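# Stand the loaded housing upright on the belt strip

## Task

Find the white housing that already contains both its circuit board and its motor, place it standing upright on the dark belt strip that lies immediately behind the white rail, keep the board and motor seated inside it, and release it at the end.

## Robot and tools

Robot: two six-joint arms, left_arm and right_arm, each ending in a two-finger parallel gripper with a wrist camera (cam_left_wrist, cam_right_wrist, both 504x504 fisheye). The names left and right are just labels; they do not match sides of an image.

Scene frame: origin on the table top midway between the arms, +z up, +x out over the table, left_arm on the +y side. Arm bases: left_arm at (-0.005, +0.338, 0) m with quat_wxyz (+0.998, 0, 0, +0.060); right_arm at (-0.045, -0.239, 0) m with quat_wxyz (+1.000, 0, 0, +0.016). Fingers point along the gripper's +z axis and close along its y axis. The reported hand point sits between the finger pads, roughly 1 cm short of the tips, and may be somewhat off, more so when the arm is stretched far.

execute_actions, argument actions: a list holding one item or nothing.
- Empty list: no command, just returns the current state.
- Motion item: {"rows": [...], "steps": n}, n from 1 to 15 (15 if omitted), each step 1/30 s. Up to 15 rows; row k is used on step k and the final row repeats to fill the remaining steps.
- Wait item: {"steps": n} without rows, n up to 300; it returns after that many steps have passed since the previous result, with your thinking and writing time counting toward them.
Each row is one flat list of exactly 14 numbers covering both arms, always both even if only one moves: left_arm waist, shoulder, elbow, wrist pitch, wrist yaw, wrist roll, opening, then the same seven for right_arm. The six joint numbers are absolute target angles in radians, in the same convention as the Joint positions line, not offsets. Stated ranges per arm: waist -2.618 to 3.054, shoulder 0.000 to 3.142, elbow 0.000 to 3.142, wrist pitch -1.571 to 1.571, wrist yaw -1.571 to 1.571, wrist roll -2.094 to 2.094. True ends may differ by up to 0.036 rad. A call is rejected outright (nothing sent) if any target goes more than 0.036 rad beyond a stated end and also farther out than that joint currently is. Targets past the real end are clipped, and the result may print "joint sent to its limit", possibly about an earlier action still running; no such line does not prove there is more room. Opening is an absolute value from -1 (closed) to +1 (fully open). Optional pictures (true/false) chooses whether images come back; by default they do.

Motion limits: each step, a joint's target is kept within a fixed lead of its measured angle (waist 0.202, shoulder 0.258, elbow 0.238, wrist pitch 0.573, wrist yaw and roll 0.522 rad), and if the targets would move the gripper over 70 mm from where it is, all are pulled back proportionally. So large moves take several calls. Between calls the arms keep heading for the last row sent, until everything has nearly stopped or a step is HELD; after that only a new action moves them further. Fingers still opening or closing keep going.

Gripping: grip_measured reports finger opening on the same -1..+1 scale you command; each gripper's reading may be off by about 1 mm, constant within a scene. Away from the extremes, fingers go to where grip_measured equals your number. To hold a part, command roughly 0.03 below its grip_measured; a smaller gap holds more gently. Pad force tops out near 50 to 62 N (less on some grippers, and less on parts under about 2 mm thick); first contact can spike higher. Expect occasional brief tugs on held parts or nudges to loose ones.

Result lines: a state line "left_arm: ... | right_arm: ..." with each hand's position (m) and quat_wxyz in the scene frame. Joint positions and Joint velocities give, per arm, the six joints (rad, rad/s) then the pad gap (m, m/s; 0.094 m is fully open). Joint torques list total drive output per joint (nonzero even in free air, with per-unit offset, scale and noise). "joint command not followed" means a clearance check altered or blocked some joint targets; the rest of the row still ran. HELD marks steps where your row, wholly or partly, was not sent. MOTOR HOT appears from 75 °C; at 90 °C that arm is halted for 10 s, and at 100 °C it goes limp and drops, both shown as OVER-TEMPERATURE FAULT. Avoid long heavy holds.

zoom_image: camera (cam_left_wrist or cam_right_wrist) and region [x0, y0, x1, y1] in pixels of that camera's latest image, (0,0) top-left, at most 504 by 504; returns a magnified view. No motion.

read_manual: optional section, only "licences"; returns URDF licence text. No motion.

finished_scene: scene, the number of the current scene; ends and grades it, irreversibly, and gives the next task. Call it only once the housing stands on the strip with parts inside and is released.

Avoid: pushing anything off the table, letting the arms collide or press on each other, dropping or slamming the housing, shaking out its board or motor, and pressing hard into the table or rail.

Each tool is called after "Emit:" as a command line: name --argument value for each argument, lists and objects as JSON in quotes; but a table of rows of numbers goes row by row, as --pt "numbers of a row", without its own name.

## Session

Emit:
execute_actions --actions '[]'

Scene clock: 0.00 s of 4240.00 s.
left_arm: end_effector_position=(+0.3093, +0.4494, +0.1484) grip_measured=+1.000 end_effector_quat_wxyz=(+0.254, -0.332, +0.841, +0.344) | right_arm: end_effector_position=(+0.3495, -0.1067, +0.1792) grip_measured=+1.000 end_effector_quat_wxyz=(+0.363, +0.327, +0.863, +0.125)
Joint positions: left_arm=[-0.2    1.565  1.115 -0.908 -0.865 -0.734  0.094] | right_arm=[ 0.434  1.506  1.168 -0.508  0.345  1.058  0.094]
Joint velocities: left_arm=[ 0.002 -0.012 -0.022  0.022  0.007 -0.037  0.   ] | right_arm=[-0.012 -0.007 -0.007 -0.037 -0.022 -0.022  0.   ]
Joint torques (N m, as the arm reports them, + toward a larger angle): no reading

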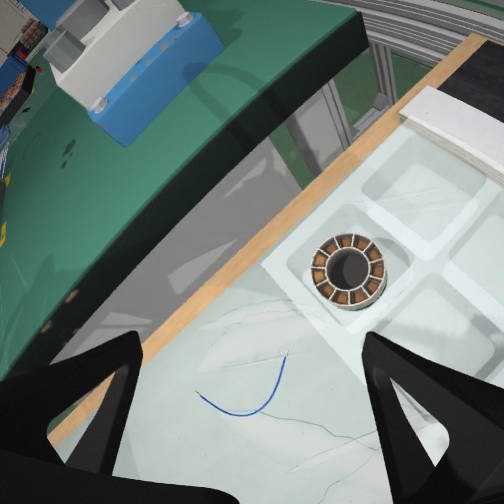

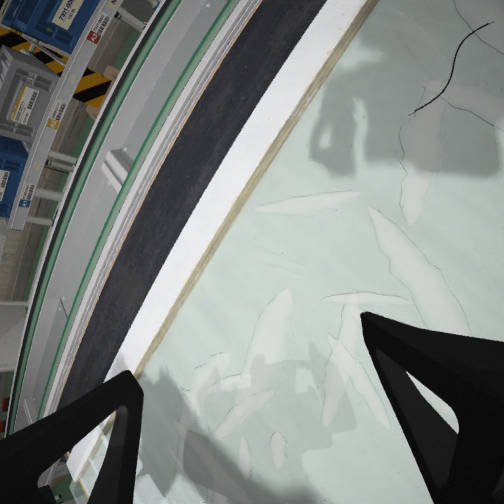

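Emit:
execute_actions --actions '[{"rows":[[-0.3,1.1,1.5,-1.45,0,0,1,0.1,1.1,1.5,-1.45,0,0,1]]}]' --pictures false

Emit:
execute_actions --actions '[{"steps":40}]'

Scene clock: 6.83 s of 4240.00 s.
left_arm: end_effector_position=(+0.2320, +0.3154, +0.3054) grip_measured=+1.000 end_effector_quat_wxyz=(+0.311, +0.028, +0.950, +0.008) | right_arm: end_effector_position=(+0.2131, -0.2096, +0.3096) grip_measured=+1.000 end_effector_quat_wxyz=(+0.332, +0.039, +0.942, +0.035)
Joint positions: left_arm=[-0.291  1.074  1.498 -1.37  -0.098 -0.08   0.094] | right_arm=[ 0.111  1.099  1.49  -1.282  0.051  0.209  0.094]
Joint velocities: left_arm=[-0.012 -0.134  0.027 -0.476  0.608  0.52   0.   ] | right_arm=[-0.027 -0.369  0.12  -1.136 -0.3   -1.414  0.   ]
Joint torques (N m, as the arm reports them, + toward a larger angle): left_arm=[-0.68  1.52  5.77  1.28  0.    0.05] | right_arm=[-0.94  0.41  6.66  1.4  -0.02 -0.02]
Steps of this call (steps 1 to 90: nothing new was sent; then 3.33 s passed at rest; steps 91 to 105: all 15 steps of this action). Readings (joint positions):
91: left_arm=[-0.203 1.556 1.130 -0.945 -0.820 -0.690] | right_arm=[0.422 1.500 1.184 -0.546 0.312 1.019]
92: left_arm=[-0.213 1.536 1.152 -1.006 -0.756 -0.632] | right_arm=[0.400 1.487 1.207 -0.612 0.273 0.968]
94: left_arm=[-0.242 1.465 1.211 -1.101 -0.635 -0.517] | right_arm=[0.335 1.439 1.262 -0.725 0.219 0.872]
98: left_arm=[-0.276 1.293 1.354 -1.212 -0.405 -0.323] | right_arm=[0.205 1.308 1.376 -0.912 0.150 0.680]
105: the state above

Scene clock: 8.17 s of 4240.00 s.
left_arm: end_effector_position=(+0.2197, +0.3009, +0.2916) grip_measured=+1.000 end_effector_quat_wxyz=(+0.266, +0.079, +0.961, -0.020) | right_arm: end_effector_position=(+0.1791, -0.2064, +0.2901) grip_measured=+1.000 end_effector_quat_wxyz=(+0.263, -0.065, +0.962, +0.017)
Joint positions: left_arm=[-0.291  1.093  1.498 -1.436 -0.007 -0.006  0.094] | right_arm=[ 0.111  1.091  1.493 -1.439  0.005  0.006  0.094]
Joint velocities: left_arm=[-0.022  0.007 -0.002 -0.022  0.037 -0.022  0.   ] | right_arm=[-0.002 -0.002  0.002  0.066 -0.037 -0.066  0.   ]
Joint torques (N m, as the arm reports them, + toward a larger angle): left_arm=[-0.85 -0.79  5.89  1.09  0.07  0.05] | right_arm=[-0.96 -0.65  6.86  1.02 -0.06 -0.02]
Steps of this call (steps 1 to 30: the robot went on to your last target; steps 31 to 40: nothing new was sent). Readings (joint positions):
1: left_arm=[-0.291 1.073 1.498 -1.385 -0.080 -0.065] | right_arm=[0.111 1.090 1.493 -1.317 0.042 0.168]
2: left_arm=[-0.291 1.077 1.498 -1.399 -0.065 -0.053] | right_arm=[0.111 1.088 1.493 -1.345 0.034 0.136]
4: left_arm=[-0.291 1.087 1.498 -1.414 -0.043 -0.036] | right_arm=[0.111 1.091 1.493 -1.384 0.023 0.089]
8: left_arm=[-0.291 1.093 1.498 -1.427 -0.021 -0.018] | right_arm=[0.111 1.091 1.493 -1.420 0.012 0.040]
40: the state above
All arms were judged still, so your last target was given up. Only a new action makes them travel on or press farther. Fingers that are still opening or closing keep moving.

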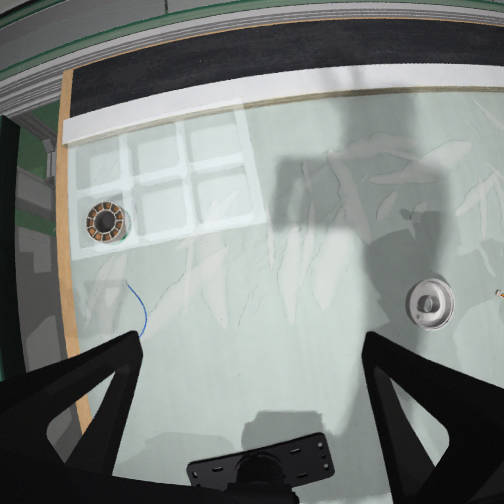

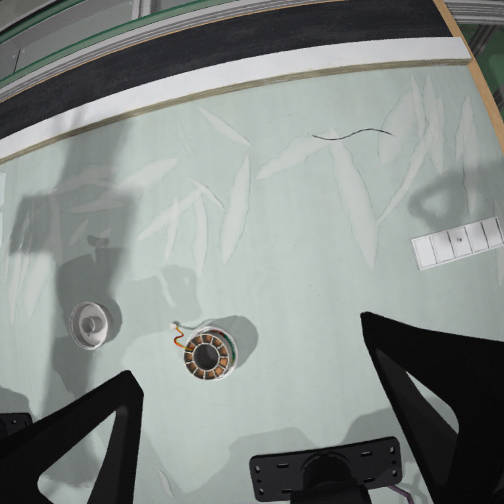

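Emit:
execute_actions --actions '[{"rows":[[0.3,1.1,1.5,-1.45,0,0,1,0.33,1.3,1.16,-1.43,0,0,1]]}]' --pictures false

Emit:
execute_actions --actions '[{"steps":25}]'

Scene clock: 17.10 s of 4240.00 s.
left_arm: end_effector_position=(+0.2027, +0.4309, +0.2916) grip_measured=+1.000 end_effector_quat_wxyz=(+0.260, -0.199, +0.943, +0.057) | right_arm: end_effector_position=(+0.1410, -0.1693, +0.1401) grip_measured=+1.000 end_effector_quat_wxyz=(-0.018, -0.173, +0.985, -0.004)
Joint positions: left_arm=[ 0.292  1.093  1.498 -1.436 -0.007 -0.002  0.094] | right_arm=[ 0.321  1.326  1.14  -1.422  0.002  0.005  0.094]
Joint velocities: left_arm=[ 0.017  0.012  0.012  0.022  0.007 -0.007  0.   ] | right_arm=[ 0.007 -0.002 -0.007 -0.066 -0.037  0.095  0.   ]
Joint torques (N m, as the arm reports them, + toward a larger angle): left_arm=[ 0.65 -0.82  5.71  1.09  0.04  0.01] | right_arm=[ 0.83 -6.87  8.54  0.1  -0.04 -0.01]
Steps of this call (steps 1 to 90: nothing new was sent; then 5.43 s passed at rest; steps 91 to 105: all 15 steps of this action). Readings (joint positions):
91: left_arm=[-0.261 1.093 1.498 -1.436 0.008 -0.003] | right_arm=[0.129 1.096 1.479 -1.432 0.012 0.006]
92: left_arm=[-0.192 1.093 1.498 -1.436 0.011 -0.002] | right_arm=[0.169 1.105 1.448 -1.425 0.013 0.006]
94: left_arm=[-0.044 1.093 1.498 -1.436 0.007 -0.002] | right_arm=[0.239 1.158 1.359 -1.418 0.009 0.006]
98: left_arm=[0.236 1.093 1.498 -1.436 -0.001 -0.002] | right_arm=[0.315 1.305 1.171 -1.410 0.003 0.005]
105: the state above

Scene clock: 17.93 s of 4240.00 s.
left_arm: end_effector_position=(+0.2028, +0.4308, +0.2916) grip_measured=+1.000 end_effector_quat_wxyz=(+0.260, -0.199, +0.943, +0.057) | right_arm: end_effector_position=(+0.1410, -0.1693, +0.1401) grip_measured=+1.000 end_effector_quat_wxyz=(-0.018, -0.173, +0.985, -0.004)
Joint positions: left_arm=[ 0.292  1.093  1.498 -1.436 -0.007 -0.002  0.094] | right_arm=[ 0.321  1.326  1.14  -1.422  0.002  0.005  0.094]
Joint velocities: left_arm=[ 0.007 -0.007  0.012 -0.007 -0.037 -0.007  0.   ] | right_arm=[-0.007  0.012 -0.002  0.022 -0.095 -0.037  0.   ]
Joint torques (N m, as the arm reports them, + toward a larger angle): left_arm=[ 0.56 -0.77  5.74  1.12  0.04  0.  ] | right_arm=[ 0.86 -6.82  8.59  0.07 -0.03 -0.01]
Steps of this call (steps 1 to 15: the robot went on to your last target; steps 16 to 25: nothing new was sent). Readings (joint positions):
1: left_arm=[0.292 1.093 1.498 -1.436 -0.007 -0.002] | right_arm=[0.321 1.326 1.140 -1.422 0.002 0.005]
2: left_arm=[0.292 1.093 1.498 -1.436 -0.007 -0.002] | right_arm=[0.321 1.326 1.140 -1.422 0.002 0.005]
4: left_arm=[0.292 1.093 1.498 -1.436 -0.007 -0.002] | right_arm=[0.321 1.326 1.140 -1.422 0.002 0.005]
8: left_arm=[0.292 1.093 1.498 -1.436 -0.007 -0.002] | right_arm=[0.321 1.326 1.140 -1.422 0.002 0.005]
25: the state above
All arms were judged still, so your last target was given up. Only a new action makes them travel on or press farther. Fingers that are still opening or closing keep moving.

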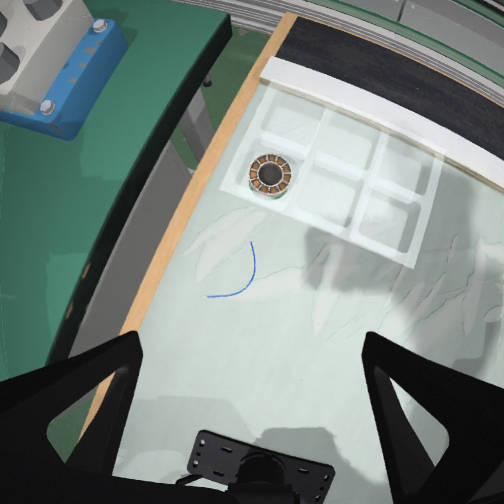

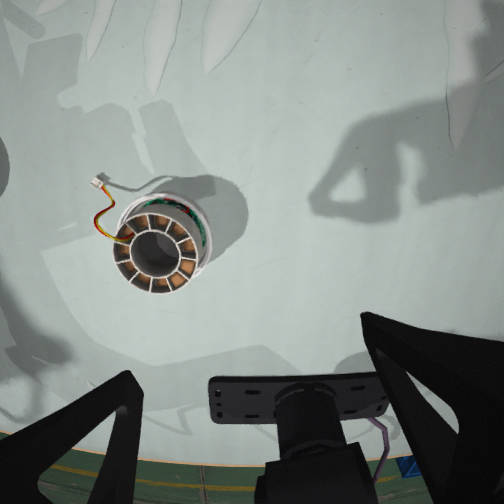

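Emit:
execute_actions --actions '[{"rows":[[-0.5,1.3,1.0,-0.3,0,0,1,-0.25,2,2,-1.03,0,0,1]]}]' --pictures false

Emit:
execute_actions --actions '[{"rows":[[-1.37,1.47,0.75,0.12,0,0,1,-0.25,2,2,-1.03,0,0,1]]}]' --pictures false

Emit:
execute_actions --actions '[{"steps":30}]'

Scene clock: 26.80 s of 4240.00 s.
left_arm: end_effector_position=(+0.3576, +0.2458, +0.1689) grip_measured=+1.000 end_effector_quat_wxyz=(+0.357, +0.116, +0.926, -0.041) | right_arm: end_effector_position=(+0.3927, -0.3016, +0.1323) grip_measured=+1.000 end_effector_quat_wxyz=(+0.134, +0.075, +0.988, -0.005)
Joint positions: left_arm=[-0.376  1.327  1.001 -0.51  -0.011 -0.002  0.094] | right_arm=[-0.181  1.977  1.779 -1.104 -0.009  0.005  0.094]
Joint velocities: left_arm=[-1.761  0.007 -0.1    1.062  0.066  0.051  0.   ] | right_arm=[-0.906  1.013  1.604  0.315  0.051  0.007  0.   ]
Joint torques (N m, as the arm reports them, + toward a larger angle): left_arm=[-0.29 -6.31  7.69  1.91  0.07  0.03] | right_arm=[  0.55 -17.11  10.82   0.82  -0.04   0.  ]
Steps of this call (steps 1 to 90: nothing new was sent; then 5.37 s passed at rest; steps 91 to 105: all 15 steps of this action). Readings (joint positions):
91: left_arm=[0.279 1.097 1.487 -1.412 -0.012 -0.002] | right_arm=[0.309 1.339 1.153 -1.420 -0.004 0.005]
92: left_arm=[0.248 1.104 1.465 -1.361 -0.013 -0.002] | right_arm=[0.281 1.370 1.187 -1.406 -0.006 0.005]
94: left_arm=[0.182 1.145 1.409 -1.250 -0.013 -0.002] | right_arm=[0.214 1.452 1.265 -1.342 -0.007 0.005]
98: left_arm=[0.027 1.243 1.240 -0.966 -0.015 -0.002] | right_arm=[0.075 1.642 1.436 -1.229 -0.009 0.005]
105: the state above

Scene clock: 27.30 s of 4240.00 s.
left_arm: end_effector_position=(+0.1497, -0.0512, +0.1118) grip_measured=+1.000 end_effector_quat_wxyz=(+0.368, +0.503, +0.741, -0.251) | right_arm: end_effector_position=(+0.4451, -0.3515, +0.1977) grip_measured=+1.000 end_effector_quat_wxyz=(+0.258, +0.112, +0.959, -0.031)
Joint positions: left_arm=[-1.314  1.49   0.754  0.087  0.001 -0.002  0.094] | right_arm=[-0.259  2.008  1.987 -1.023  0.004  0.005  0.094]
Joint velocities: left_arm=[-1.609 -0.007 -0.017  0.286  0.242  0.037  0.   ] | right_arm=[ 0.012 -0.002 -0.002  0.095  0.037 -0.007  0.   ]
Joint torques (N m, as the arm reports them, + toward a larger angle): left_arm=[ 3.46 -6.96  6.45  1.65 -0.34  0.03] | right_arm=[  0.92 -13.56   8.65   1.06  -0.05  -0.01]
Steps of this call (steps 1 to 15: all 15 steps of this action). Readings (joint positions):
1: left_arm=[-0.434 1.332 0.980 -0.438 -0.009 -0.002] | right_arm=[-0.210 2.006 1.834 -1.092 -0.007 0.005]
2: left_arm=[-0.487 1.342 0.949 -0.338 -0.007 -0.002] | right_arm=[-0.233 2.025 1.883 -1.078 -0.004 0.005]
4: left_arm=[-0.591 1.390 0.879 -0.185 -0.008 -0.002] | right_arm=[-0.260 2.032 1.946 -1.047 0.001 0.005]
8: left_arm=[-0.843 1.480 0.771 -0.028 -0.008 -0.002] | right_arm=[-0.262 2.010 1.987 -1.022 0.004 0.005]
15: the state above

Scene clock: 28.30 s of 4240.00 s.
left_arm: end_effector_position=(+0.1244, -0.0646, +0.1173) grip_measured=+1.000 end_effector_quat_wxyz=(+0.368, +0.524, +0.718, -0.272) | right_arm: end_effector_position=(+0.4451, -0.3515, +0.1977) grip_measured=+1.000 end_effector_quat_wxyz=(+0.258, +0.112, +0.959, -0.031)
Joint positions: left_arm=[-1.378  1.49   0.754  0.115  0.006 -0.002  0.094] | right_arm=[-0.259  2.008  1.987 -1.023  0.004  0.005  0.094]
Joint velocities: left_arm=[-0.002 -0.002 -0.022  0.007 -0.037 -0.081  0.   ] | right_arm=[-0.002  0.002  0.002 -0.081  0.11  -0.022  0.   ]
Joint torques (N m, as the arm reports them, + toward a larger angle): left_arm=[ 0.61 -6.9   6.52  1.88 -0.09  0.05] | right_arm=[  0.88 -13.56   8.68   1.04  -0.05  -0.01]
Steps of this call (steps 1 to 30: the robot went on to your last target). Readings (joint positions):
1: left_arm=[-1.358 1.490 0.754 0.096 0.008 -0.002] | right_arm=[-0.259 2.008 1.987 -1.023 0.004 0.005]
2: left_arm=[-1.383 1.490 0.754 0.101 0.014 -0.002] | right_arm=[-0.259 2.008 1.987 -1.023 0.004 0.005]
4: left_arm=[-1.391 1.490 0.754 0.107 0.016 -0.002] | right_arm=[-0.259 2.008 1.987 -1.023 0.004 0.005]
8: left_arm=[-1.379 1.490 0.754 0.112 0.009 -0.002] | right_arm=[-0.259 2.008 1.987 -1.023 0.004 0.005]
30: the state above
All arms were judged still, so your last target was given up. Only a new action makes them travel on or press farther. Fingers that are still opening or closing keep moving.

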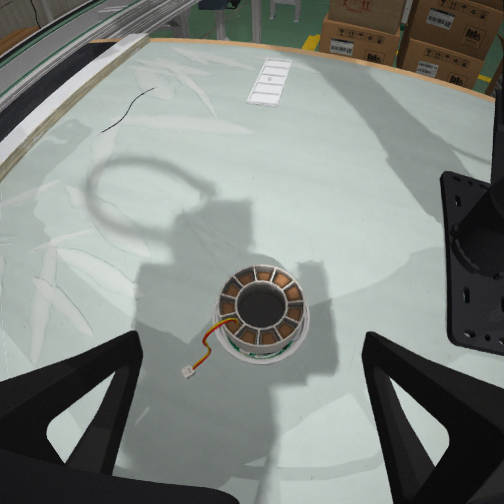

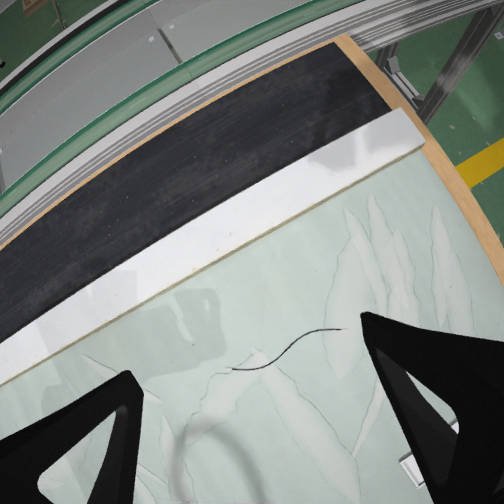

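Emit:
execute_actions --actions '[{"rows":[[-1.39,1.56,0.83,0.09,0,0,1,-0.6,1.7,1.7,-1,0,0,1],[-1.39,1.62,0.89,0.07,0,0,1,-0.6,1.7,1.7,-1,0,0,1],[-1.39,1.68,0.95,0.05,0,0,1,-0.6,1.7,1.7,-1,0,0,1],[-1.39,1.74,1.01,0.03,0,0,1,-0.6,1.7,1.7,-1,0,0,1],[-1.39,1.8,1.06,0.01,0,0,1,-1.0,0.6,0.6,-0.3,0,0,1]]}]' --pictures false

Emit:
execute_actions --actions '[{"steps":20}]'

Scene clock: 33.90 s of 4240.00 s.
left_arm: end_effector_position=(+0.1427, -0.1213, +0.0800) grip_measured=+1.000 end_effector_quat_wxyz=(+0.324, +0.539, +0.739, -0.240) | right_arm: end_effector_position=(+0.2216, -0.5538, +0.2659) grip_measured=+1.000 end_effector_quat_wxyz=(+0.439, +0.371, +0.793, -0.202)
Joint positions: left_arm=[-1.378  1.805  1.035  0.03   0.006 -0.002  0.094] | right_arm=[-0.905  1.307  1.165 -0.419 -0.003  0.004  0.094]
Joint velocities: left_arm=[ 0.012 -0.022 -0.007 -0.125 -0.066  0.007  0.   ] | right_arm=[-1.717 -2.2   -2.327  1.282  0.066  0.051  0.   ]
Joint torques (N m, as the arm reports them, + toward a larger angle): left_arm=[-1.15 -8.56  8.52  1.53 -0.07  0.03] | right_arm=[  1.32 -10.36   6.87   0.86  -0.11   0.02]
Steps of this call (steps 1 to 90: nothing new was sent; then 2.10 s passed at rest; steps 91 to 105: all 15 steps of this action). Readings (joint positions):
91: left_arm=[-1.378 1.496 0.760 0.110 0.006 -0.002] | right_arm=[-0.269 1.990 1.958 -1.001 -0.002 0.004]
92: left_arm=[-1.378 1.519 0.783 0.101 0.006 -0.002] | right_arm=[-0.286 1.955 1.900 -0.985 -0.009 0.004]
94: left_arm=[-1.378 1.615 0.877 0.078 0.006 -0.002] | right_arm=[-0.352 1.879 1.804 -0.994 -0.012 0.004]
98: left_arm=[-1.378 1.792 1.033 0.068 0.006 -0.002] | right_arm=[-0.527 1.709 1.598 -0.767 -0.009 0.004]
105: the state above

Scene clock: 34.57 s of 4240.00 s.
left_arm: end_effector_position=(+0.1425, -0.1207, +0.0792) grip_measured=+1.000 end_effector_quat_wxyz=(+0.322, +0.540, +0.740, -0.239) | right_arm: end_effector_position=(+0.1144, -0.4750, +0.2488) grip_measured=+1.000 end_effector_quat_wxyz=(+0.516, +0.384, +0.714, -0.276)
Joint positions: left_arm=[-1.378  1.805  1.035  0.025  0.006 -0.002  0.094] | right_arm=[-1.01   0.609  0.599 -0.311  0.006  0.004  0.094]
Joint velocities: left_arm=[ 0.007  0.017 -0.007 -0.007  0.051  0.022  0.   ] | right_arm=[-0.007 -0.002  0.002 -0.007 -0.037  0.051  0.   ]
Joint torques (N m, as the arm reports them, + toward a larger angle): left_arm=[-0.9  -8.53  8.5   1.52 -0.1   0.02] | right_arm=[ 0.95 -0.49  8.28  1.9  -0.05  0.  ]
Steps of this call (steps 1 to 20: the robot went on to your last target). Readings (joint positions):
1: left_arm=[-1.378 1.805 1.035 0.028 0.006 -0.002] | right_arm=[-0.958 1.226 1.083 -0.384 0.004 0.004]
2: left_arm=[-1.378 1.805 1.035 0.028 0.006 -0.002] | right_arm=[-0.995 1.139 1.001 -0.361 0.012 0.004]
4: left_arm=[-1.378 1.805 1.035 0.027 0.006 -0.002] | right_arm=[-1.011 0.954 0.836 -0.332 0.017 0.004]
8: left_arm=[-1.378 1.805 1.035 0.026 0.006 -0.002] | right_arm=[-1.010 0.639 0.608 -0.347 0.010 0.004]
20: the state above

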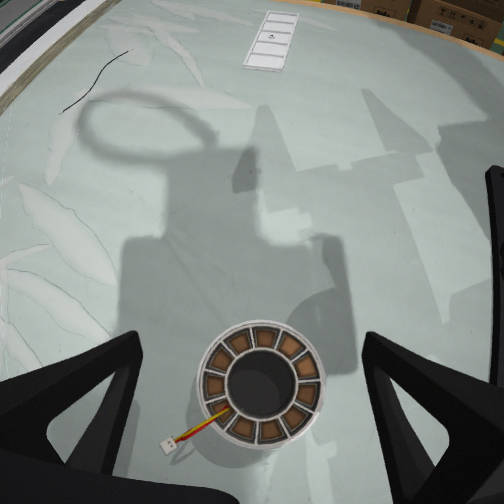

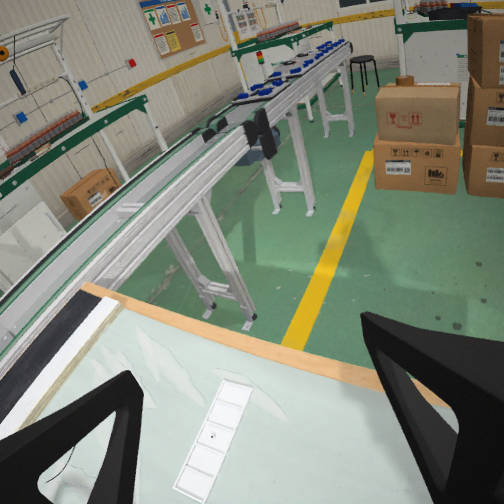

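Emit:
execute_actions --actions '[{"rows":[[-1.4,1.82,1.03,0.06,0,0,1,-1,0.6,0.6,-0.3,0,0,1],[-1.4,1.82,1.03,0.06,0,0,1,-1,0.6,0.6,-0.3,0,0,1],[-1.4,1.84,1.0,0.11,0,0,1,-1,0.6,0.6,-0.3,0,0,1],[-1.4,1.84,1.0,0.11,0,0,1,-1,0.6,0.6,-0.3,0,0,1],[-1.4,1.86,0.975,0.15,0,0,1,-1,0.6,0.6,-0.3,0,0,1],[-1.4,1.86,0.975,0.15,0,0,1,-1,0.6,0.6,-0.3,0,0,1],[-1.4,1.88,0.95,0.19,0,0,1,-1,0.6,0.6,-0.3,0,0,1],[-1.4,1.88,0.95,0.19,0,0,1,-1,0.6,0.6,-0.3,0,0,1],[-1.4,1.9,0.93,0.23,0,0,1,-1,0.6,0.6,-0.3,0,0,1]]}]'

Scene clock: 40.03 s of 4240.00 s.
left_arm: end_effector_position=(+0.1339, -0.1138, +0.0269) grip_measured=+1.000 end_effector_quat_wxyz=(+0.310, +0.548, +0.742, -0.232) | right_arm: end_effector_position=(+0.1145, -0.4752, +0.2495) grip_measured=+1.000 end_effector_quat_wxyz=(+0.517, +0.383, +0.714, -0.276)
Joint positions: left_arm=[-1.392  1.903  0.939  0.188  0.005 -0.002  0.094] | right_arm=[-1.01   0.609  0.599 -0.308  0.006  0.004  0.094]
Joint velocities: left_arm=[ 0.002 -0.007 -0.017  0.037 -0.007 -0.081  0.   ] | right_arm=[-0.007 -0.017 -0.002 -0.022  0.022 -0.007  0.   ]
Joint torques (N m, as the arm reports them, + toward a larger angle): left_arm=[-0.71 -8.55  5.33  2.04 -0.05  0.03] | right_arm=[ 0.95 -0.5   8.28  1.85 -0.06  0.  ]
Steps of this call (steps 1 to 15: the robot went on to your last target; steps 16 to 90: nothing new was sent; then 1.97 s passed at rest; steps 91 to 105: all 15 steps of this action). Readings (joint positions):
91: left_arm=[-1.379 1.805 1.035 0.028 0.006 -0.002] | right_arm=[-1.010 0.609 0.599 -0.308 0.006 0.004]
92: left_arm=[-1.381 1.806 1.035 0.032 0.005 -0.002] | right_arm=[-1.010 0.609 0.599 -0.308 0.006 0.004]
94: left_arm=[-1.386 1.813 1.032 0.060 0.005 -0.002] | right_arm=[-1.010 0.609 0.599 -0.308 0.006 0.004]
98: left_arm=[-1.392 1.847 0.997 0.137 0.005 -0.002] | right_arm=[-1.010 0.609 0.599 -0.308 0.006 0.004]
105: the state above

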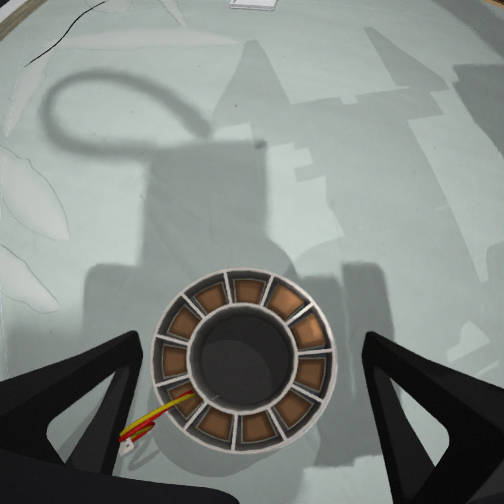

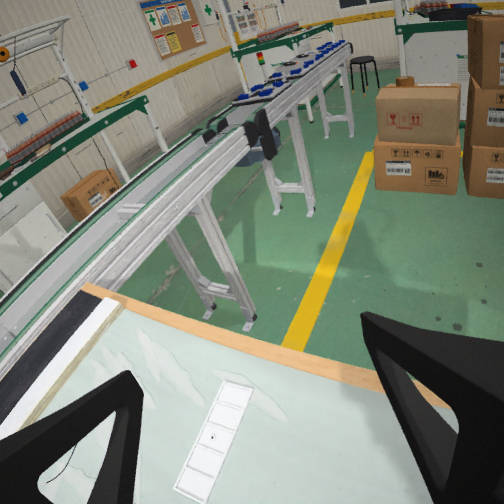

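Emit:
execute_actions --actions '[{"rows":[[-1.375,1.93,0.94,0.24,0,0,1,-1,0.6,0.6,-0.3,0,0,1]]}]' --pictures false

Emit:
execute_actions --actions '[{"rows":[[-1.375,1.93,0.94,0.24,0,0,0.4,-1,0.6,0.6,-0.3,0,0,1]]}]'

Scene clock: 43.80 s of 4240.00 s.
left_arm: end_effector_position=(+0.1393, -0.1188, +0.0271) grip_measured=+1.000 end_effector_quat_wxyz=(+0.321, +0.542, +0.739, -0.239) | right_arm: end_effector_position=(+0.1145, -0.4752, +0.2495) grip_measured=+1.000 end_effector_quat_wxyz=(+0.517, +0.383, +0.714, -0.276)
Joint positions: left_arm=[-1.384  1.921  0.939  0.234  0.005 -0.002  0.094] | right_arm=[-1.01   0.609  0.599 -0.308  0.006  0.004  0.094]
Joint velocities: left_arm=[-0.007  0.002 -0.027 -0.11   0.007 -0.007  0.   ] | right_arm=[-0.017  0.007 -0.017  0.022 -0.022  0.022  0.   ]
Joint torques (N m, as the arm reports them, + toward a larger angle): left_arm=[ 0.79 -7.83  5.92  1.74 -0.05  0.07] | right_arm=[ 0.94 -0.5   8.28  1.85 -0.07  0.  ]
Steps of this call (steps 1 to 30: the robot went on to your last target; steps 31 to 90: nothing new was sent; then 0.27 s passed at rest; steps 91 to 105: all 15 steps of this action). Readings (joint positions):
91: left_arm=[-1.391 1.905 0.939 0.226 0.005 -0.002] | right_arm=[-1.010 0.609 0.599 -0.308 0.006 0.004]
92: left_arm=[-1.390 1.908 0.939 0.230 0.005 -0.002] | right_arm=[-1.010 0.609 0.599 -0.308 0.006 0.004]
94: left_arm=[-1.387 1.915 0.939 0.233 0.005 -0.002] | right_arm=[-1.010 0.609 0.599 -0.308 0.006 0.004]
98: left_arm=[-1.384 1.921 0.939 0.233 0.005 -0.002] | right_arm=[-1.010 0.609 0.599 -0.308 0.006 0.004]
105: the state above

Scene clock: 44.30 s of 4240.00 s.
left_arm: end_effector_position=(+0.1393, -0.1188, +0.0271) grip_measured=+0.429 end_effector_quat_wxyz=(+0.321, +0.542, +0.739, -0.238) | right_arm: end_effector_position=(+0.1145, -0.4752, +0.2495) grip_measured=+1.000 end_effector_quat_wxyz=(+0.517, +0.383, +0.714, -0.276)
Joint positions: left_arm=[-1.384  1.921  0.939  0.234  0.005 -0.002  0.067] | right_arm=[-1.01   0.609  0.599 -0.308  0.006  0.004  0.094]
Joint velocities: left_arm=[-0.007  0.002  0.027 -0.051 -0.022 -0.037 -0.001] | right_arm=[ 0.002  0.002 -0.017 -0.037  0.037 -0.022  0.   ]
Joint torques (N m, as the arm reports them, + toward a larger angle): left_arm=[ 0.77 -7.81  5.99  1.72 -0.06  0.01] | right_arm=[ 0.96 -0.5   8.29  1.85 -0.06  0.  ]
Steps of this call (steps 1 to 15: all 15 steps of this action). Readings (joint positions):
1: left_arm=[-1.384 1.921 0.939 0.234 0.005 -0.002] | right_arm=[-1.010 0.609 0.599 -0.308 0.006 0.004]
2: left_arm=[-1.384 1.921 0.939 0.234 0.005 -0.002] | right_arm=[-1.010 0.609 0.599 -0.308 0.006 0.004]
4: left_arm=[-1.384 1.921 0.939 0.234 0.005 -0.002] | right_arm=[-1.010 0.609 0.599 -0.308 0.006 0.004]
8: left_arm=[-1.384 1.921 0.939 0.234 0.005 -0.002] | right_arm=[-1.010 0.609 0.599 -0.308 0.006 0.004]
15: the state above

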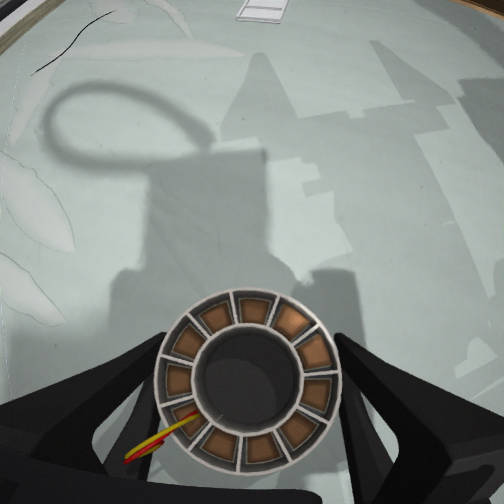

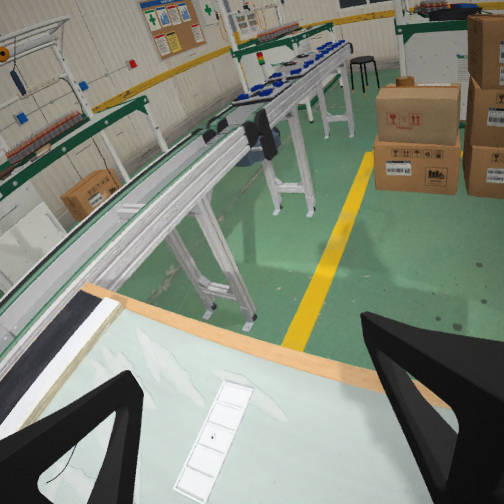

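Emit:
execute_actions --actions '[{"rows":[[-1.375,1.93,0.94,0.24,0,0,0.7,-1,0.6,0.6,-0.3,0,0,1],[-1.375,1.93,0.94,0.24,0,0,0.7,-1,0.6,0.6,-0.3,0,0,1],[-1.375,1.93,0.94,0.24,0,0,0.7,-1,0.6,0.6,-0.3,0,0,1],[-1.375,1.94,0.89,0.29,0,0,0.7,-1,0.6,0.6,-0.3,0,0,1]]}]' --pictures false

Emit:
execute_actions --actions '[{"steps":20}]' --pictures false

Emit:
execute_actions --actions '[{"rows":[[-1.375,1.94,0.89,0.29,0,0,0.39,-1,0.6,0.6,-0.3,0,0,1]]}]'

Scene clock: 52.77 s of 4240.00 s.
left_arm: end_effector_position=(+0.1384, -0.1159, +0.0207) grip_measured=+0.698 end_effector_quat_wxyz=(+0.324, +0.541, +0.738, -0.241) | right_arm: end_effector_position=(+0.1145, -0.4752, +0.2495) grip_measured=+1.000 end_effector_quat_wxyz=(+0.517, +0.383, +0.714, -0.276)
Joint positions: left_arm=[-1.384  1.931  0.911  0.281  0.005 -0.002  0.08 ] | right_arm=[-1.01   0.609  0.599 -0.308  0.006  0.004  0.094]
Joint velocities: left_arm=[-0.012 -0.007  0.002  0.037 -0.051  0.022 -0.   ] | right_arm=[-0.007 -0.012  0.007 -0.037 -0.022  0.007  0.   ]
Joint torques (N m, as the arm reports them, + toward a larger angle): left_arm=[ 0.7  -7.69  4.17  1.74 -0.07  0.03] | right_arm=[ 0.95 -0.49  8.29  1.85 -0.06  0.  ]
Steps of this call (steps 1 to 15: the robot went on to your last target; steps 16 to 90: nothing new was sent; then 4.97 s passed at rest; steps 91 to 105: all 15 steps of this action). Readings (joint positions):
91: left_arm=[-1.384 1.921 0.939 0.234 0.005 -0.002] | right_arm=[-1.010 0.609 0.599 -0.308 0.006 0.004]
92: left_arm=[-1.384 1.921 0.939 0.234 0.005 -0.002] | right_arm=[-1.010 0.609 0.599 -0.308 0.006 0.004]
94: left_arm=[-1.384 1.921 0.936 0.243 0.005 -0.002] | right_arm=[-1.010 0.609 0.599 -0.308 0.006 0.004]
98: left_arm=[-1.384 1.926 0.915 0.270 0.005 -0.002] | right_arm=[-1.010 0.609 0.599 -0.308 0.006 0.004]
105: the state above

Scene clock: 53.43 s of 4240.00 s.
left_arm: end_effector_position=(+0.1386, -0.1165, +0.0213) grip_measured=+0.698 end_effector_quat_wxyz=(+0.325, +0.540, +0.737, -0.242) | right_arm: end_effector_position=(+0.1145, -0.4752, +0.2495) grip_measured=+1.000 end_effector_quat_wxyz=(+0.517, +0.383, +0.714, -0.276)
Joint positions: left_arm=[-1.384  1.931  0.911  0.284  0.005 -0.002  0.08 ] | right_arm=[-1.01   0.609  0.599 -0.308  0.006  0.004  0.094]
Joint velocities: left_arm=[ 0.012  0.017 -0.002 -0.11  -0.007 -0.037 -0.001] | right_arm=[-0.002 -0.017 -0.007 -0.007  0.022  0.095  0.   ]
Joint torques (N m, as the arm reports them, + toward a larger angle): left_arm=[ 0.74 -7.67  4.34  1.77 -0.04  0.03] | right_arm=[ 0.96 -0.5   8.28  1.85 -0.06 -0.01]
Steps of this call (steps 1 to 15: the robot went on to your last target; steps 16 to 20: nothing new was sent). Readings (joint positions):
1: left_arm=[-1.384 1.931 0.911 0.281 0.005 -0.002] | right_arm=[-1.010 0.609 0.599 -0.308 0.006 0.004]
2: left_arm=[-1.384 1.931 0.911 0.282 0.005 -0.002] | right_arm=[-1.010 0.609 0.599 -0.308 0.006 0.004]
4: left_arm=[-1.384 1.931 0.911 0.283 0.005 -0.002] | right_arm=[-1.010 0.609 0.599 -0.308 0.006 0.004]
8: left_arm=[-1.384 1.931 0.911 0.284 0.005 -0.002] | right_arm=[-1.010 0.609 0.599 -0.308 0.006 0.004]
20: the state above
All arms were judged still, so your last target was given up. Only a new action makes them travel on or press farther. Fingers that are still opening or closing keep moving.

Scene clock: 53.93 s of 4240.00 s.
left_arm: end_effector_position=(+0.1386, -0.1165, +0.0214) grip_measured=+0.415 end_effector_quat_wxyz=(+0.325, +0.540, +0.737, -0.242) | right_arm: end_effector_position=(+0.1145, -0.4752, +0.2495) grip_measured=+1.000 end_effector_quat_wxyz=(+0.517, +0.383, +0.714, -0.276)
Joint positions: left_arm=[-1.384  1.931  0.911  0.284  0.005 -0.002  0.066] | right_arm=[-1.01   0.609  0.599 -0.308  0.006  0.004  0.094]
Joint velocities: left_arm=[-0.012  0.002 -0.002 -0.037 -0.022 -0.022 -0.   ] | right_arm=[-0.012 -0.002 -0.012 -0.007 -0.051 -0.022  0.   ]
Joint torques (N m, as the arm reports them, + toward a larger angle): left_arm=[ 0.8  -7.77  4.42  1.75 -0.07  0.01] | right_arm=[ 0.95 -0.5   8.27  1.85 -0.06  0.  ]
Steps of this call (steps 1 to 15: all 15 steps of this action). Readings (joint positions):
1: left_arm=[-1.384 1.931 0.911 0.284 0.005 -0.002] | right_arm=[-1.010 0.609 0.599 -0.308 0.006 0.004]
2: left_arm=[-1.384 1.931 0.911 0.284 0.005 -0.002] | right_arm=[-1.010 0.609 0.599 -0.308 0.006 0.004]
4: left_arm=[-1.384 1.931 0.911 0.284 0.005 -0.002] | right_arm=[-1.010 0.609 0.599 -0.308 0.006 0.004]
8: left_arm=[-1.384 1.931 0.911 0.284 0.005 -0.002] | right_arm=[-1.010 0.609 0.599 -0.308 0.006 0.004]
15: the state above

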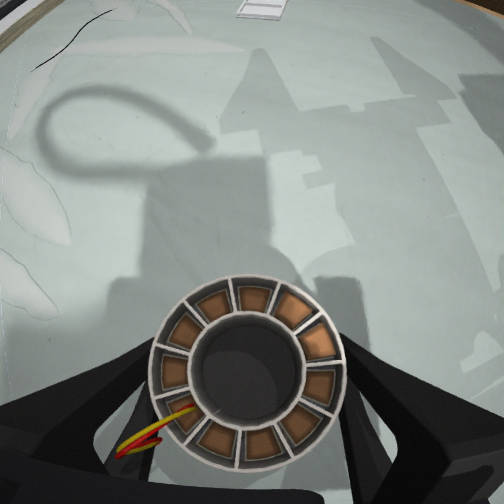

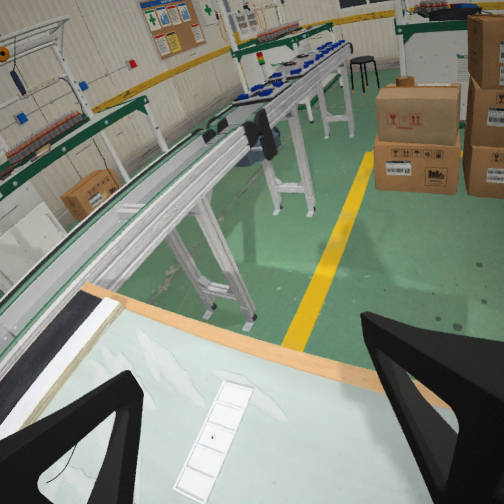

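Emit:
execute_actions --actions '[{"rows":[[-1.375,1.91,0.94,0.25,0,0,0.38,-1,0.6,0.6,-0.3,0,0,1],[-1.375,1.9,0.96,0.22,0,0,0.38,-1,0.6,0.6,-0.3,0,0,1],[-1.375,1.885,0.98,0.19,0,0,0.38,-1,0.6,0.6,-0.3,0,0,1],[-1.375,1.87,1.0,0.155,0,0,0.38,-1,0.6,0.6,-0.3,0,0,1],[-1.375,1.855,1.02,0.12,0,0,0.38,-1,0.6,0.6,-0.3,0,0,1],[-1.375,1.84,1.04,0.085,0,0,0.38,-1,0.6,0.6,-0.3,0,0,1],[-1.375,1.825,1.06,0.05,0,0,0.38,-1,0.6,0.6,-0.3,0,0,1],[-1.375,1.81,1.08,0.015,0,0,0.38,-1,0.6,0.6,-0.3,0,0,1],[-1.37,1.795,1.1,-0.02,0,0,0.38,-1,0.6,0.6,-0.3,0,0,1],[-1.36,1.78,1.12,-0.055,0,0,0.38,-1,0.6,0.6,-0.3,0,0,1],[-1.34,1.765,1.14,-0.09,0,0,0.38,-1,0.6,0.6,-0.3,0,0,1],[-1.31,1.765,1.14,-0.09,0,0,0.38,-1,0.6,0.6,-0.3,0,0,1],[-1.27,1.765,1.14,-0.09,0,0,0.38,-1,0.6,0.6,-0.3,0,0,1],[-1.22,1.765,1.14,-0.09,0,0,0.38,-1,0.6,0.6,-0.3,0,0,1],[-1.16,1.765,1.14,-0.09,0,0,0.38,-1,0.6,0.6,-0.3,0,0,1]]}]' --pictures false

Emit:
execute_actions --actions '[{"rows":[[-1.1,1.78,1.17,-0.1,0,0,0.38,-1,0.6,0.6,-0.3,0,0,1],[-1.04,1.8,1.2,-0.11,0,0,0.38,-1,0.6,0.6,-0.3,0,0,1],[-0.98,1.82,1.23,-0.12,0,0,0.38,-1,0.6,0.6,-0.3,0,0,1],[-0.92,1.84,1.26,-0.13,0,0,0.38,-1,0.6,0.6,-0.3,0,0,1],[-0.86,1.86,1.29,-0.14,0,0,0.38,-1,0.6,0.6,-0.3,0,0,1],[-0.8,1.88,1.32,-0.15,0,0,0.38,-1,0.6,0.6,-0.3,0,0,1],[-0.74,1.9,1.35,-0.16,0,0,0.38,-1,0.6,0.6,-0.3,0,0,1],[-0.68,1.92,1.38,-0.17,0,0,0.38,-1,0.6,0.6,-0.3,0,0,1],[-0.62,1.94,1.41,-0.18,0,0,0.38,-1,0.6,0.6,-0.3,0,0,1],[-0.56,1.96,1.44,-0.19,0,0,0.38,-1,0.6,0.6,-0.3,0,0,1],[-0.5,1.98,1.47,-0.2,0,0,0.38,-1,0.6,0.6,-0.3,0,0,1],[-0.44,2.0,1.5,-0.21,0,0,0.38,-1,0.6,0.6,-0.3,0,0,1],[-0.39,2.02,1.53,-0.22,0,0,0.38,-1,0.6,0.6,-0.3,0,0,1],[-0.34,2.04,1.56,-0.23,0,0,0.38,-1,0.6,0.6,-0.3,0,0,1],[-0.3,2.06,1.59,-0.24,0,0,0.38,-1,0.6,0.6,-0.3,0,0,1]]}]' --pictures false

Emit:
execute_actions --actions '[{"rows":[[-0.27,2.09,1.635,-0.255,0,0,0.38,-1,0.6,0.6,-0.3,0,0,1],[-0.25,2.12,1.68,-0.27,0,0,0.38,-1,0.6,0.6,-0.3,0,0,1],[-0.23,2.15,1.725,-0.285,0,0,0.38,-1,0.6,0.6,-0.3,0,0,1],[-0.22,2.18,1.77,-0.3,0,0,0.38,-1,0.6,0.6,-0.3,0,0,1],[-0.21,2.21,1.815,-0.315,0,0,0.38,-1,0.6,0.6,-0.3,0,0,1],[-0.2,2.24,1.86,-0.33,0,0,0.38,-1,0.6,0.6,-0.3,0,0,1],[-0.2,2.27,1.9,-0.34,0,0,0.38,-1,0.6,0.6,-0.3,0,0,1],[-0.2,2.3,1.94,-0.35,0,0,0.38,-1,0.6,0.6,-0.3,0,0,1],[-0.2,2.33,1.98,-0.36,0,0,0.38,-1,0.6,0.6,-0.3,0,0,1],[-0.2,2.35,2.005,-0.36,0,0,0.38,-1,0.6,0.6,-0.3,0,0,1],[-0.2,2.37,2.025,-0.36,0,0,0.38,-1,0.6,0.6,-0.3,0,0,1]]}]' --pictures false

Emit:
execute_actions --actions '[{"steps":15}]'

Scene clock: 81.67 s of 4240.00 s.
left_arm: end_effector_position=(+0.1842, -0.1209, +0.1161) grip_measured=+0.415 end_effector_quat_wxyz=(+0.351, +0.504, +0.751, -0.244) | right_arm: end_effector_position=(+0.1145, -0.4752, +0.2495) grip_measured=+1.000 end_effector_quat_wxyz=(+0.517, +0.383, +0.714, -0.276)
Joint positions: left_arm=[-1.294  1.777  1.115 -0.025  0.019 -0.001  0.066] | right_arm=[-1.01   0.609  0.599 -0.308  0.006  0.004  0.094]
Joint velocities: left_arm=[ 1.101 -0.188  0.139 -0.051  0.125 -0.037 -0.   ] | right_arm=[ 0.007 -0.002  0.002 -0.022  0.007 -0.037  0.   ]
Joint torques (N m, as the arm reports them, + toward a larger angle): left_arm=[ 4.58 -7.99  7.83  1.16 -0.37 -0.01] | right_arm=[ 0.96 -0.51  8.28  1.85 -0.07  0.  ]
Steps of this call (steps 1 to 15: the robot went on to your last target; steps 16 to 90: nothing new was sent; then 24.23 s passed at rest; steps 91 to 105: all 15 steps of this action). Readings (joint positions):
91: left_arm=[-1.384 1.931 0.911 0.283 0.005 -0.002] | right_arm=[-1.010 0.609 0.599 -0.308 0.006 0.004]
92: left_arm=[-1.384 1.930 0.913 0.277 0.005 -0.002] | right_arm=[-1.010 0.609 0.599 -0.308 0.006 0.004]
94: left_arm=[-1.384 1.923 0.930 0.235 0.005 -0.002] | right_arm=[-1.010 0.609 0.599 -0.308 0.006 0.004]
98: left_arm=[-1.384 1.880 0.994 0.110 0.005 -0.002] | right_arm=[-1.010 0.609 0.599 -0.308 0.006 0.004]
105: the state above

Scene clock: 82.17 s of 4240.00 s.
left_arm: end_effector_position=(+0.4948, +0.0954, +0.1121) grip_measured=+0.415 end_effector_quat_wxyz=(+0.396, +0.205, +0.890, -0.095) | right_arm: end_effector_position=(+0.1145, -0.4752, +0.2495) grip_measured=+1.000 end_effector_quat_wxyz=(+0.517, +0.383, +0.714, -0.276)
Joint positions: left_arm=[-0.57   2.007  1.446 -0.172  0.009 -0.001  0.066] | right_arm=[-1.01   0.609  0.599 -0.308  0.006  0.004  0.094]
Joint velocities: left_arm=[ 1.248  0.535  0.833 -0.271 -0.007  0.007 -0.   ] | right_arm=[-0.002 -0.012  0.012 -0.022 -0.051 -0.007  0.   ]
Joint torques (N m, as the arm reports them, + toward a larger angle): left_arm=[  0.76 -10.48   9.64   1.73  -0.06   0.  ] | right_arm=[ 0.95 -0.5   8.28  1.85 -0.06  0.  ]
Steps of this call (steps 1 to 15: all 15 steps of this action). Readings (joint positions):
1: left_arm=[-1.252 1.774 1.123 -0.029 0.020 -0.001] | right_arm=[-1.010 0.609 0.599 -0.308 0.006 0.004]
2: left_arm=[-1.204 1.776 1.133 -0.037 0.020 -0.001] | right_arm=[-1.010 0.609 0.599 -0.308 0.006 0.004]
4: left_arm=[-1.101 1.794 1.162 -0.060 0.018 -0.001] | right_arm=[-1.010 0.609 0.599 -0.308 0.006 0.004]
8: left_arm=[-0.898 1.867 1.255 -0.104 0.013 -0.001] | right_arm=[-1.010 0.609 0.599 -0.308 0.006 0.004]
15: the state above

Scene clock: 82.67 s of 4240.00 s.
left_arm: end_effector_position=(+0.6398, +0.3168, +0.0994) grip_measured=+0.416 end_effector_quat_wxyz=(+0.411, +0.014, +0.912, -0.001) | right_arm: end_effector_position=(+0.1145, -0.4752, +0.2495) grip_measured=+1.000 end_effector_quat_wxyz=(+0.517, +0.383, +0.714, -0.276)
Joint positions: left_arm=[-0.158  2.373  1.982 -0.333 -0.016 -0.001  0.067] | right_arm=[-1.01   0.609  0.599 -0.308  0.006  0.004  0.094]
Joint velocities: left_arm=[-0.173  0.115  0.002 -0.403 -0.037 -0.007  0.001] | right_arm=[-0.012 -0.012 -0.007  0.051 -0.051 -0.037  0.   ]
Joint torques (N m, as the arm reports them, + toward a larger angle): left_arm=[ -2.72 -13.41  10.45   1.92   0.14   0.02] | right_arm=[ 0.96 -0.5   8.28  1.85 -0.06  0.  ]
Steps of this call (steps 1 to 15: all 15 steps of this action). Readings (joint positions):
1: left_arm=[-0.525 2.027 1.476 -0.183 0.009 -0.001] | right_arm=[-1.010 0.609 0.599 -0.308 0.006 0.004]
2: left_arm=[-0.481 2.049 1.509 -0.194 0.008 -0.001] | right_arm=[-1.010 0.609 0.599 -0.308 0.006 0.004]
4: left_arm=[-0.396 2.097 1.582 -0.217 0.008 -0.001] | right_arm=[-1.010 0.609 0.599 -0.308 0.006 0.004]
8: left_arm=[-0.239 2.234 1.800 -0.287 0.005 -0.001] | right_arm=[-1.010 0.609 0.599 -0.308 0.006 0.004]
15: the state above

Scene clock: 83.17 s of 4240.00 s.
left_arm: end_effector_position=(+0.6318, +0.2849, +0.0884) grip_measured=+0.416 end_effector_quat_wxyz=(+0.391, +0.038, +0.920, -0.016) | right_arm: end_effector_position=(+0.1145, -0.4752, +0.2495) grip_measured=+1.000 end_effector_quat_wxyz=(+0.517, +0.383, +0.714, -0.276)
Joint positions: left_arm=[-0.204  2.38   1.982 -0.369 -0.002 -0.001  0.067] | right_arm=[-1.01   0.609  0.599 -0.308  0.006  0.004  0.094]
Joint velocities: left_arm=[ 0.012  0.002  0.017  0.037  0.037  0.022 -0.001] | right_arm=[ 0.007 -0.002  0.007 -0.037 -0.007  0.022  0.   ]
Joint torques (N m, as the arm reports them, + toward a larger angle): left_arm=[  0.41 -13.51  10.38   1.75  -0.01   0.02] | right_arm=[ 0.96 -0.5   8.28  1.84 -0.06  0.  ]
Steps of this call (steps 1 to 15: the robot went on to your last target). Readings (joint positions):
1: left_arm=[-0.165 2.376 1.982 -0.343 -0.015 -0.001] | right_arm=[-1.010 0.609 0.599 -0.308 0.006 0.004]
2: left_arm=[-0.172 2.379 1.982 -0.351 -0.014 -0.001] | right_arm=[-1.010 0.609 0.599 -0.308 0.006 0.004]
4: left_arm=[-0.188 2.380 1.982 -0.363 -0.010 -0.001] | right_arm=[-1.010 0.609 0.599 -0.308 0.006 0.004]
8: left_arm=[-0.204 2.380 1.982 -0.367 -0.003 -0.001] | right_arm=[-1.010 0.609 0.599 -0.308 0.006 0.004]
15: the state above

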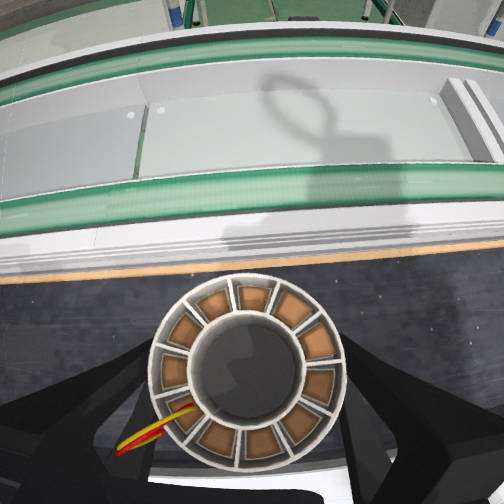

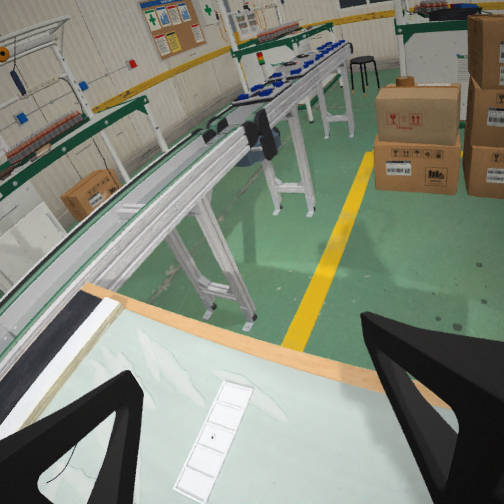

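Emit:
execute_actions --actions '[{"rows":[[-0.2,2.385,2.025,-0.33,0,0,0.38,-1,0.6,0.6,-0.3,0,0,1],[-0.2,2.4,2.025,-0.31,0,0,0.38,-1,0.6,0.6,-0.3,0,0,1],[-0.2,2.41,2.025,-0.295,0,0,0.38,-1,0.6,0.6,-0.3,0,0,1],[-0.2,2.42,2.025,-0.28,0,0,0.38,-1,0.6,0.6,-0.3,0,0,1],[-0.2,2.43,2.025,-0.27,0,0,0.38,-1,0.6,0.6,-0.3,0,0,1],[-0.2,2.44,2.025,-0.26,0,0,0.38,-1,0.6,0.6,-0.3,0,0,1],[-0.2,2.45,2.025,-0.25,0,0,0.38,-1,0.6,0.6,-0.3,0,0,1],[-0.2,2.46,2.025,-0.24,0,0,0.38,-1,0.6,0.6,-0.3,0,0,1],[-0.2,2.47,2.025,-0.23,0,0,0.38,-1,0.6,0.6,-0.3,0,0,1],[-0.2,2.48,2.025,-0.22,0,0,0.38,-1,0.6,0.6,-0.3,0,0,1],[-0.2,2.49,2.025,-0.21,0,0,0.38,-1,0.6,0.6,-0.3,0,0,1]]}]' --pictures false

Emit:
execute_actions --actions '[{"steps":15}]'

Scene clock: 92.23 s of 4240.00 s.
left_arm: end_effector_position=(+0.6431, +0.2840, +0.0288) grip_measured=+0.416 end_effector_quat_wxyz=(+0.383, +0.038, +0.923, -0.016) | right_arm: end_effector_position=(+0.1145, -0.4752, +0.2495) grip_measured=+1.000 end_effector_quat_wxyz=(+0.517, +0.383, +0.714, -0.276)
Joint positions: left_arm=[-0.204  2.507  1.982 -0.26  -0.002 -0.002  0.067] | right_arm=[-1.01   0.609  0.599 -0.308  0.006  0.004  0.094]
Joint velocities: left_arm=[ 0.007  0.046 -0.007  0.286  0.007 -0.081  0.   ] | right_arm=[-0.007 -0.002 -0.007  0.051 -0.007 -0.081  0.   ]
Joint torques (N m, as the arm reports them, + toward a larger angle): left_arm=[  0.42 -14.8   10.22   1.75  -0.06   0.07] | right_arm=[ 0.95 -0.49  8.29  1.85 -0.07  0.  ]
Steps of this call (steps 1 to 15: the robot went on to your last target; steps 16 to 90: nothing new was sent; then 5.57 s passed at rest; steps 91 to 105: all 15 steps of this action). Readings (joint positions):
91: left_arm=[-0.204 2.380 1.982 -0.368 -0.002 -0.001] | right_arm=[-1.010 0.609 0.599 -0.308 0.006 0.004]
92: left_arm=[-0.204 2.382 1.982 -0.364 -0.002 -0.001] | right_arm=[-1.010 0.609 0.599 -0.308 0.006 0.004]
94: left_arm=[-0.204 2.391 1.982 -0.343 -0.002 -0.001] | right_arm=[-1.010 0.609 0.599 -0.308 0.006 0.004]
98: left_arm=[-0.204 2.431 1.982 -0.299 -0.002 -0.001] | right_arm=[-1.010 0.609 0.599 -0.308 0.006 0.004]
105: the state above

Scene clock: 92.73 s of 4240.00 s.
left_arm: end_effector_position=(+0.6467, +0.2837, +0.0325) grip_measured=+0.416 end_effector_quat_wxyz=(+0.392, +0.038, +0.919, -0.016) | right_arm: end_effector_position=(+0.1145, -0.4752, +0.2495) grip_measured=+1.000 end_effector_quat_wxyz=(+0.517, +0.383, +0.714, -0.276)
Joint positions: left_arm=[-0.204  2.507  1.982 -0.239 -0.002 -0.002  0.067] | right_arm=[-1.01   0.609  0.599 -0.308  0.006  0.004  0.094]
Joint velocities: left_arm=[-0.012  0.007  0.002 -0.066 -0.022  0.007  0.   ] | right_arm=[-0.007 -0.012 -0.012 -0.051 -0.066  0.007  0.   ]
Joint torques (N m, as the arm reports them, + toward a larger angle): left_arm=[  0.26 -14.48  10.26   1.96  -0.01   0.  ] | right_arm=[ 0.96 -0.51  8.28  1.85 -0.07  0.  ]
Steps of this call (steps 1 to 15: the robot went on to your last target). Readings (joint positions):
1: left_arm=[-0.204 2.507 1.982 -0.254 -0.002 -0.002] | right_arm=[-1.010 0.609 0.599 -0.308 0.006 0.004]
2: left_arm=[-0.204 2.507 1.982 -0.249 -0.002 -0.002] | right_arm=[-1.010 0.609 0.599 -0.308 0.006 0.004]
4: left_arm=[-0.204 2.507 1.982 -0.242 -0.002 -0.002] | right_arm=[-1.010 0.609 0.599 -0.308 0.006 0.004]
8: left_arm=[-0.204 2.507 1.982 -0.240 -0.002 -0.002] | right_arm=[-1.010 0.609 0.599 -0.308 0.006 0.004]
15: the state above

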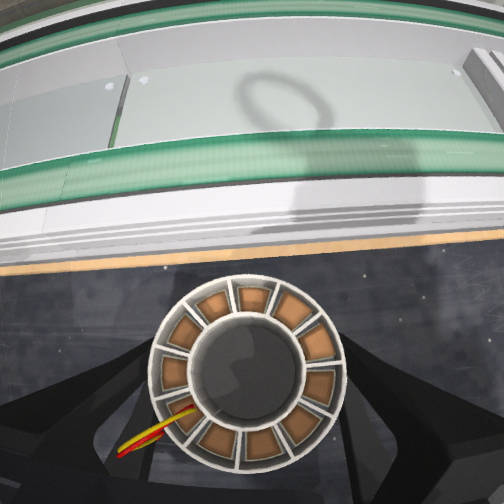

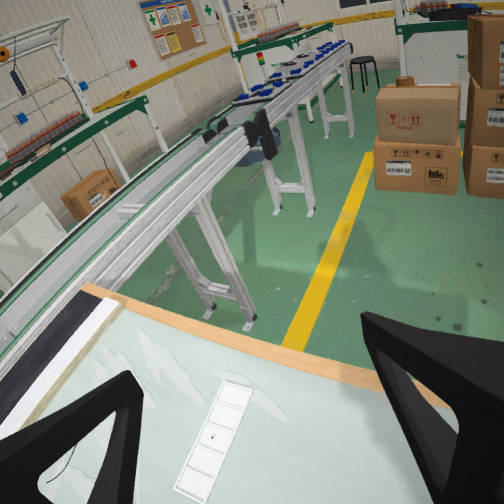

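Emit:
execute_actions --actions '[{"rows":[[-0.2,2.5,2.025,-0.16,0,0,0.38,-1,0.6,0.6,-0.3,0,0,1],[-0.2,2.5,2.025,-0.16,0,0,0.38,-1,0.6,0.6,-0.3,0,0,1],[-0.2,2.51,2.025,-0.15,0,0,0.38,-1,0.6,0.6,-0.3,0,0,1],[-0.2,2.51,2.025,-0.15,0,0,0.38,-1,0.6,0.6,-0.3,0,0,1],[-0.2,2.52,2.025,-0.15,0,0,0.38,-1,0.6,0.6,-0.3,0,0,1],[-0.2,2.52,2.025,-0.15,0,0,0.38,-1,0.6,0.6,-0.3,0,0,1],[-0.2,2.53,2.025,-0.15,0,0,0.38,-1,0.6,0.6,-0.3,0,0,1],[-0.2,2.53,2.025,-0.15,0,0,0.38,-1,0.6,0.6,-0.3,0,0,1],[-0.2,2.54,2.025,-0.15,0,0,0.38,-1,0.6,0.6,-0.3,0,0,1]]}]' --pictures false

Emit:
execute_actions --actions '[{"steps":10}]' --pictures false

Scene clock: 99.27 s of 4240.00 s.
left_arm: end_effector_position=(+0.6570, +0.2827, +0.0284) grip_measured=+0.416 end_effector_quat_wxyz=(+0.413, +0.037, +0.910, -0.017) | right_arm: end_effector_position=(+0.1145, -0.4752, +0.2495) grip_measured=+1.000 end_effector_quat_wxyz=(+0.517, +0.383, +0.714, -0.276)
Joint positions: left_arm=[-0.204  2.536  1.985 -0.168 -0.002 -0.002  0.067] | right_arm=[-1.01   0.609  0.599 -0.308  0.005  0.004  0.094]
Joint velocities: left_arm=[-0.022  0.017  0.012  0.11  -0.007 -0.037 -0.   ] | right_arm=[ 0.002 -0.007 -0.012  0.051 -0.007 -0.007  0.   ]
Joint torques (N m, as the arm reports them, + toward a larger angle): left_arm=[  0.27 -13.2   10.1    1.86  -0.02   0.04] | right_arm=[ 0.96 -0.5   8.28  1.85 -0.07 -0.01]
Steps of this call (steps 1 to 15: the robot went on to your last target; steps 16 to 90: nothing new was sent; then 3.03 s passed at rest; steps 91 to 105: all 15 steps of this action). Readings (joint positions):
91: left_arm=[-0.204 2.507 1.982 -0.235 -0.002 -0.002] | right_arm=[-1.010 0.609 0.599 -0.308 0.005 0.004]
92: left_arm=[-0.204 2.507 1.982 -0.228 -0.002 -0.002] | right_arm=[-1.010 0.609 0.599 -0.308 0.005 0.004]
94: left_arm=[-0.204 2.507 1.982 -0.211 -0.002 -0.002] | right_arm=[-1.010 0.609 0.599 -0.308 0.005 0.004]
98: left_arm=[-0.204 2.515 1.982 -0.184 -0.002 -0.002] | right_arm=[-1.010 0.609 0.599 -0.308 0.005 0.004]
105: the state above

Scene clock: 99.60 s of 4240.00 s.
left_arm: end_effector_position=(+0.6570, +0.2827, +0.0282) grip_measured=+0.416 end_effector_quat_wxyz=(+0.413, +0.037, +0.910, -0.017) | right_arm: end_effector_position=(+0.1145, -0.4752, +0.2495) grip_measured=+1.000 end_effector_quat_wxyz=(+0.517, +0.383, +0.714, -0.276)
Joint positions: left_arm=[-0.204  2.536  1.985 -0.167 -0.002 -0.002  0.067] | right_arm=[-1.01   0.609  0.599 -0.308  0.005  0.004  0.094]
Joint velocities: left_arm=[-0.017 -0.002 -0.012  0.051 -0.095 -0.007  0.   ] | right_arm=[ 0.007  0.002 -0.012 -0.022  0.051  0.022  0.   ]
Joint torques (N m, as the arm reports them, + toward a larger angle): left_arm=[  0.33 -13.21   9.98   1.88   0.01   0.02] | right_arm=[ 0.94 -0.49  8.29  1.85 -0.07  0.  ]
Steps of this call (steps 1 to 10: the robot went on to your last target). Readings (joint positions):
1: left_arm=[-0.204 2.536 1.985 -0.167 -0.002 -0.002] | right_arm=[-1.010 0.609 0.599 -0.308 0.005 0.004]
2: left_arm=[-0.204 2.536 1.985 -0.167 -0.002 -0.002] | right_arm=[-1.010 0.609 0.599 -0.308 0.005 0.004]
4: left_arm=[-0.204 2.536 1.985 -0.167 -0.002 -0.002] | right_arm=[-1.010 0.609 0.599 -0.308 0.005 0.004]
8: left_arm=[-0.204 2.536 1.985 -0.167 -0.002 -0.002] | right_arm=[-1.010 0.609 0.599 -0.308 0.005 0.004]
10: the state above


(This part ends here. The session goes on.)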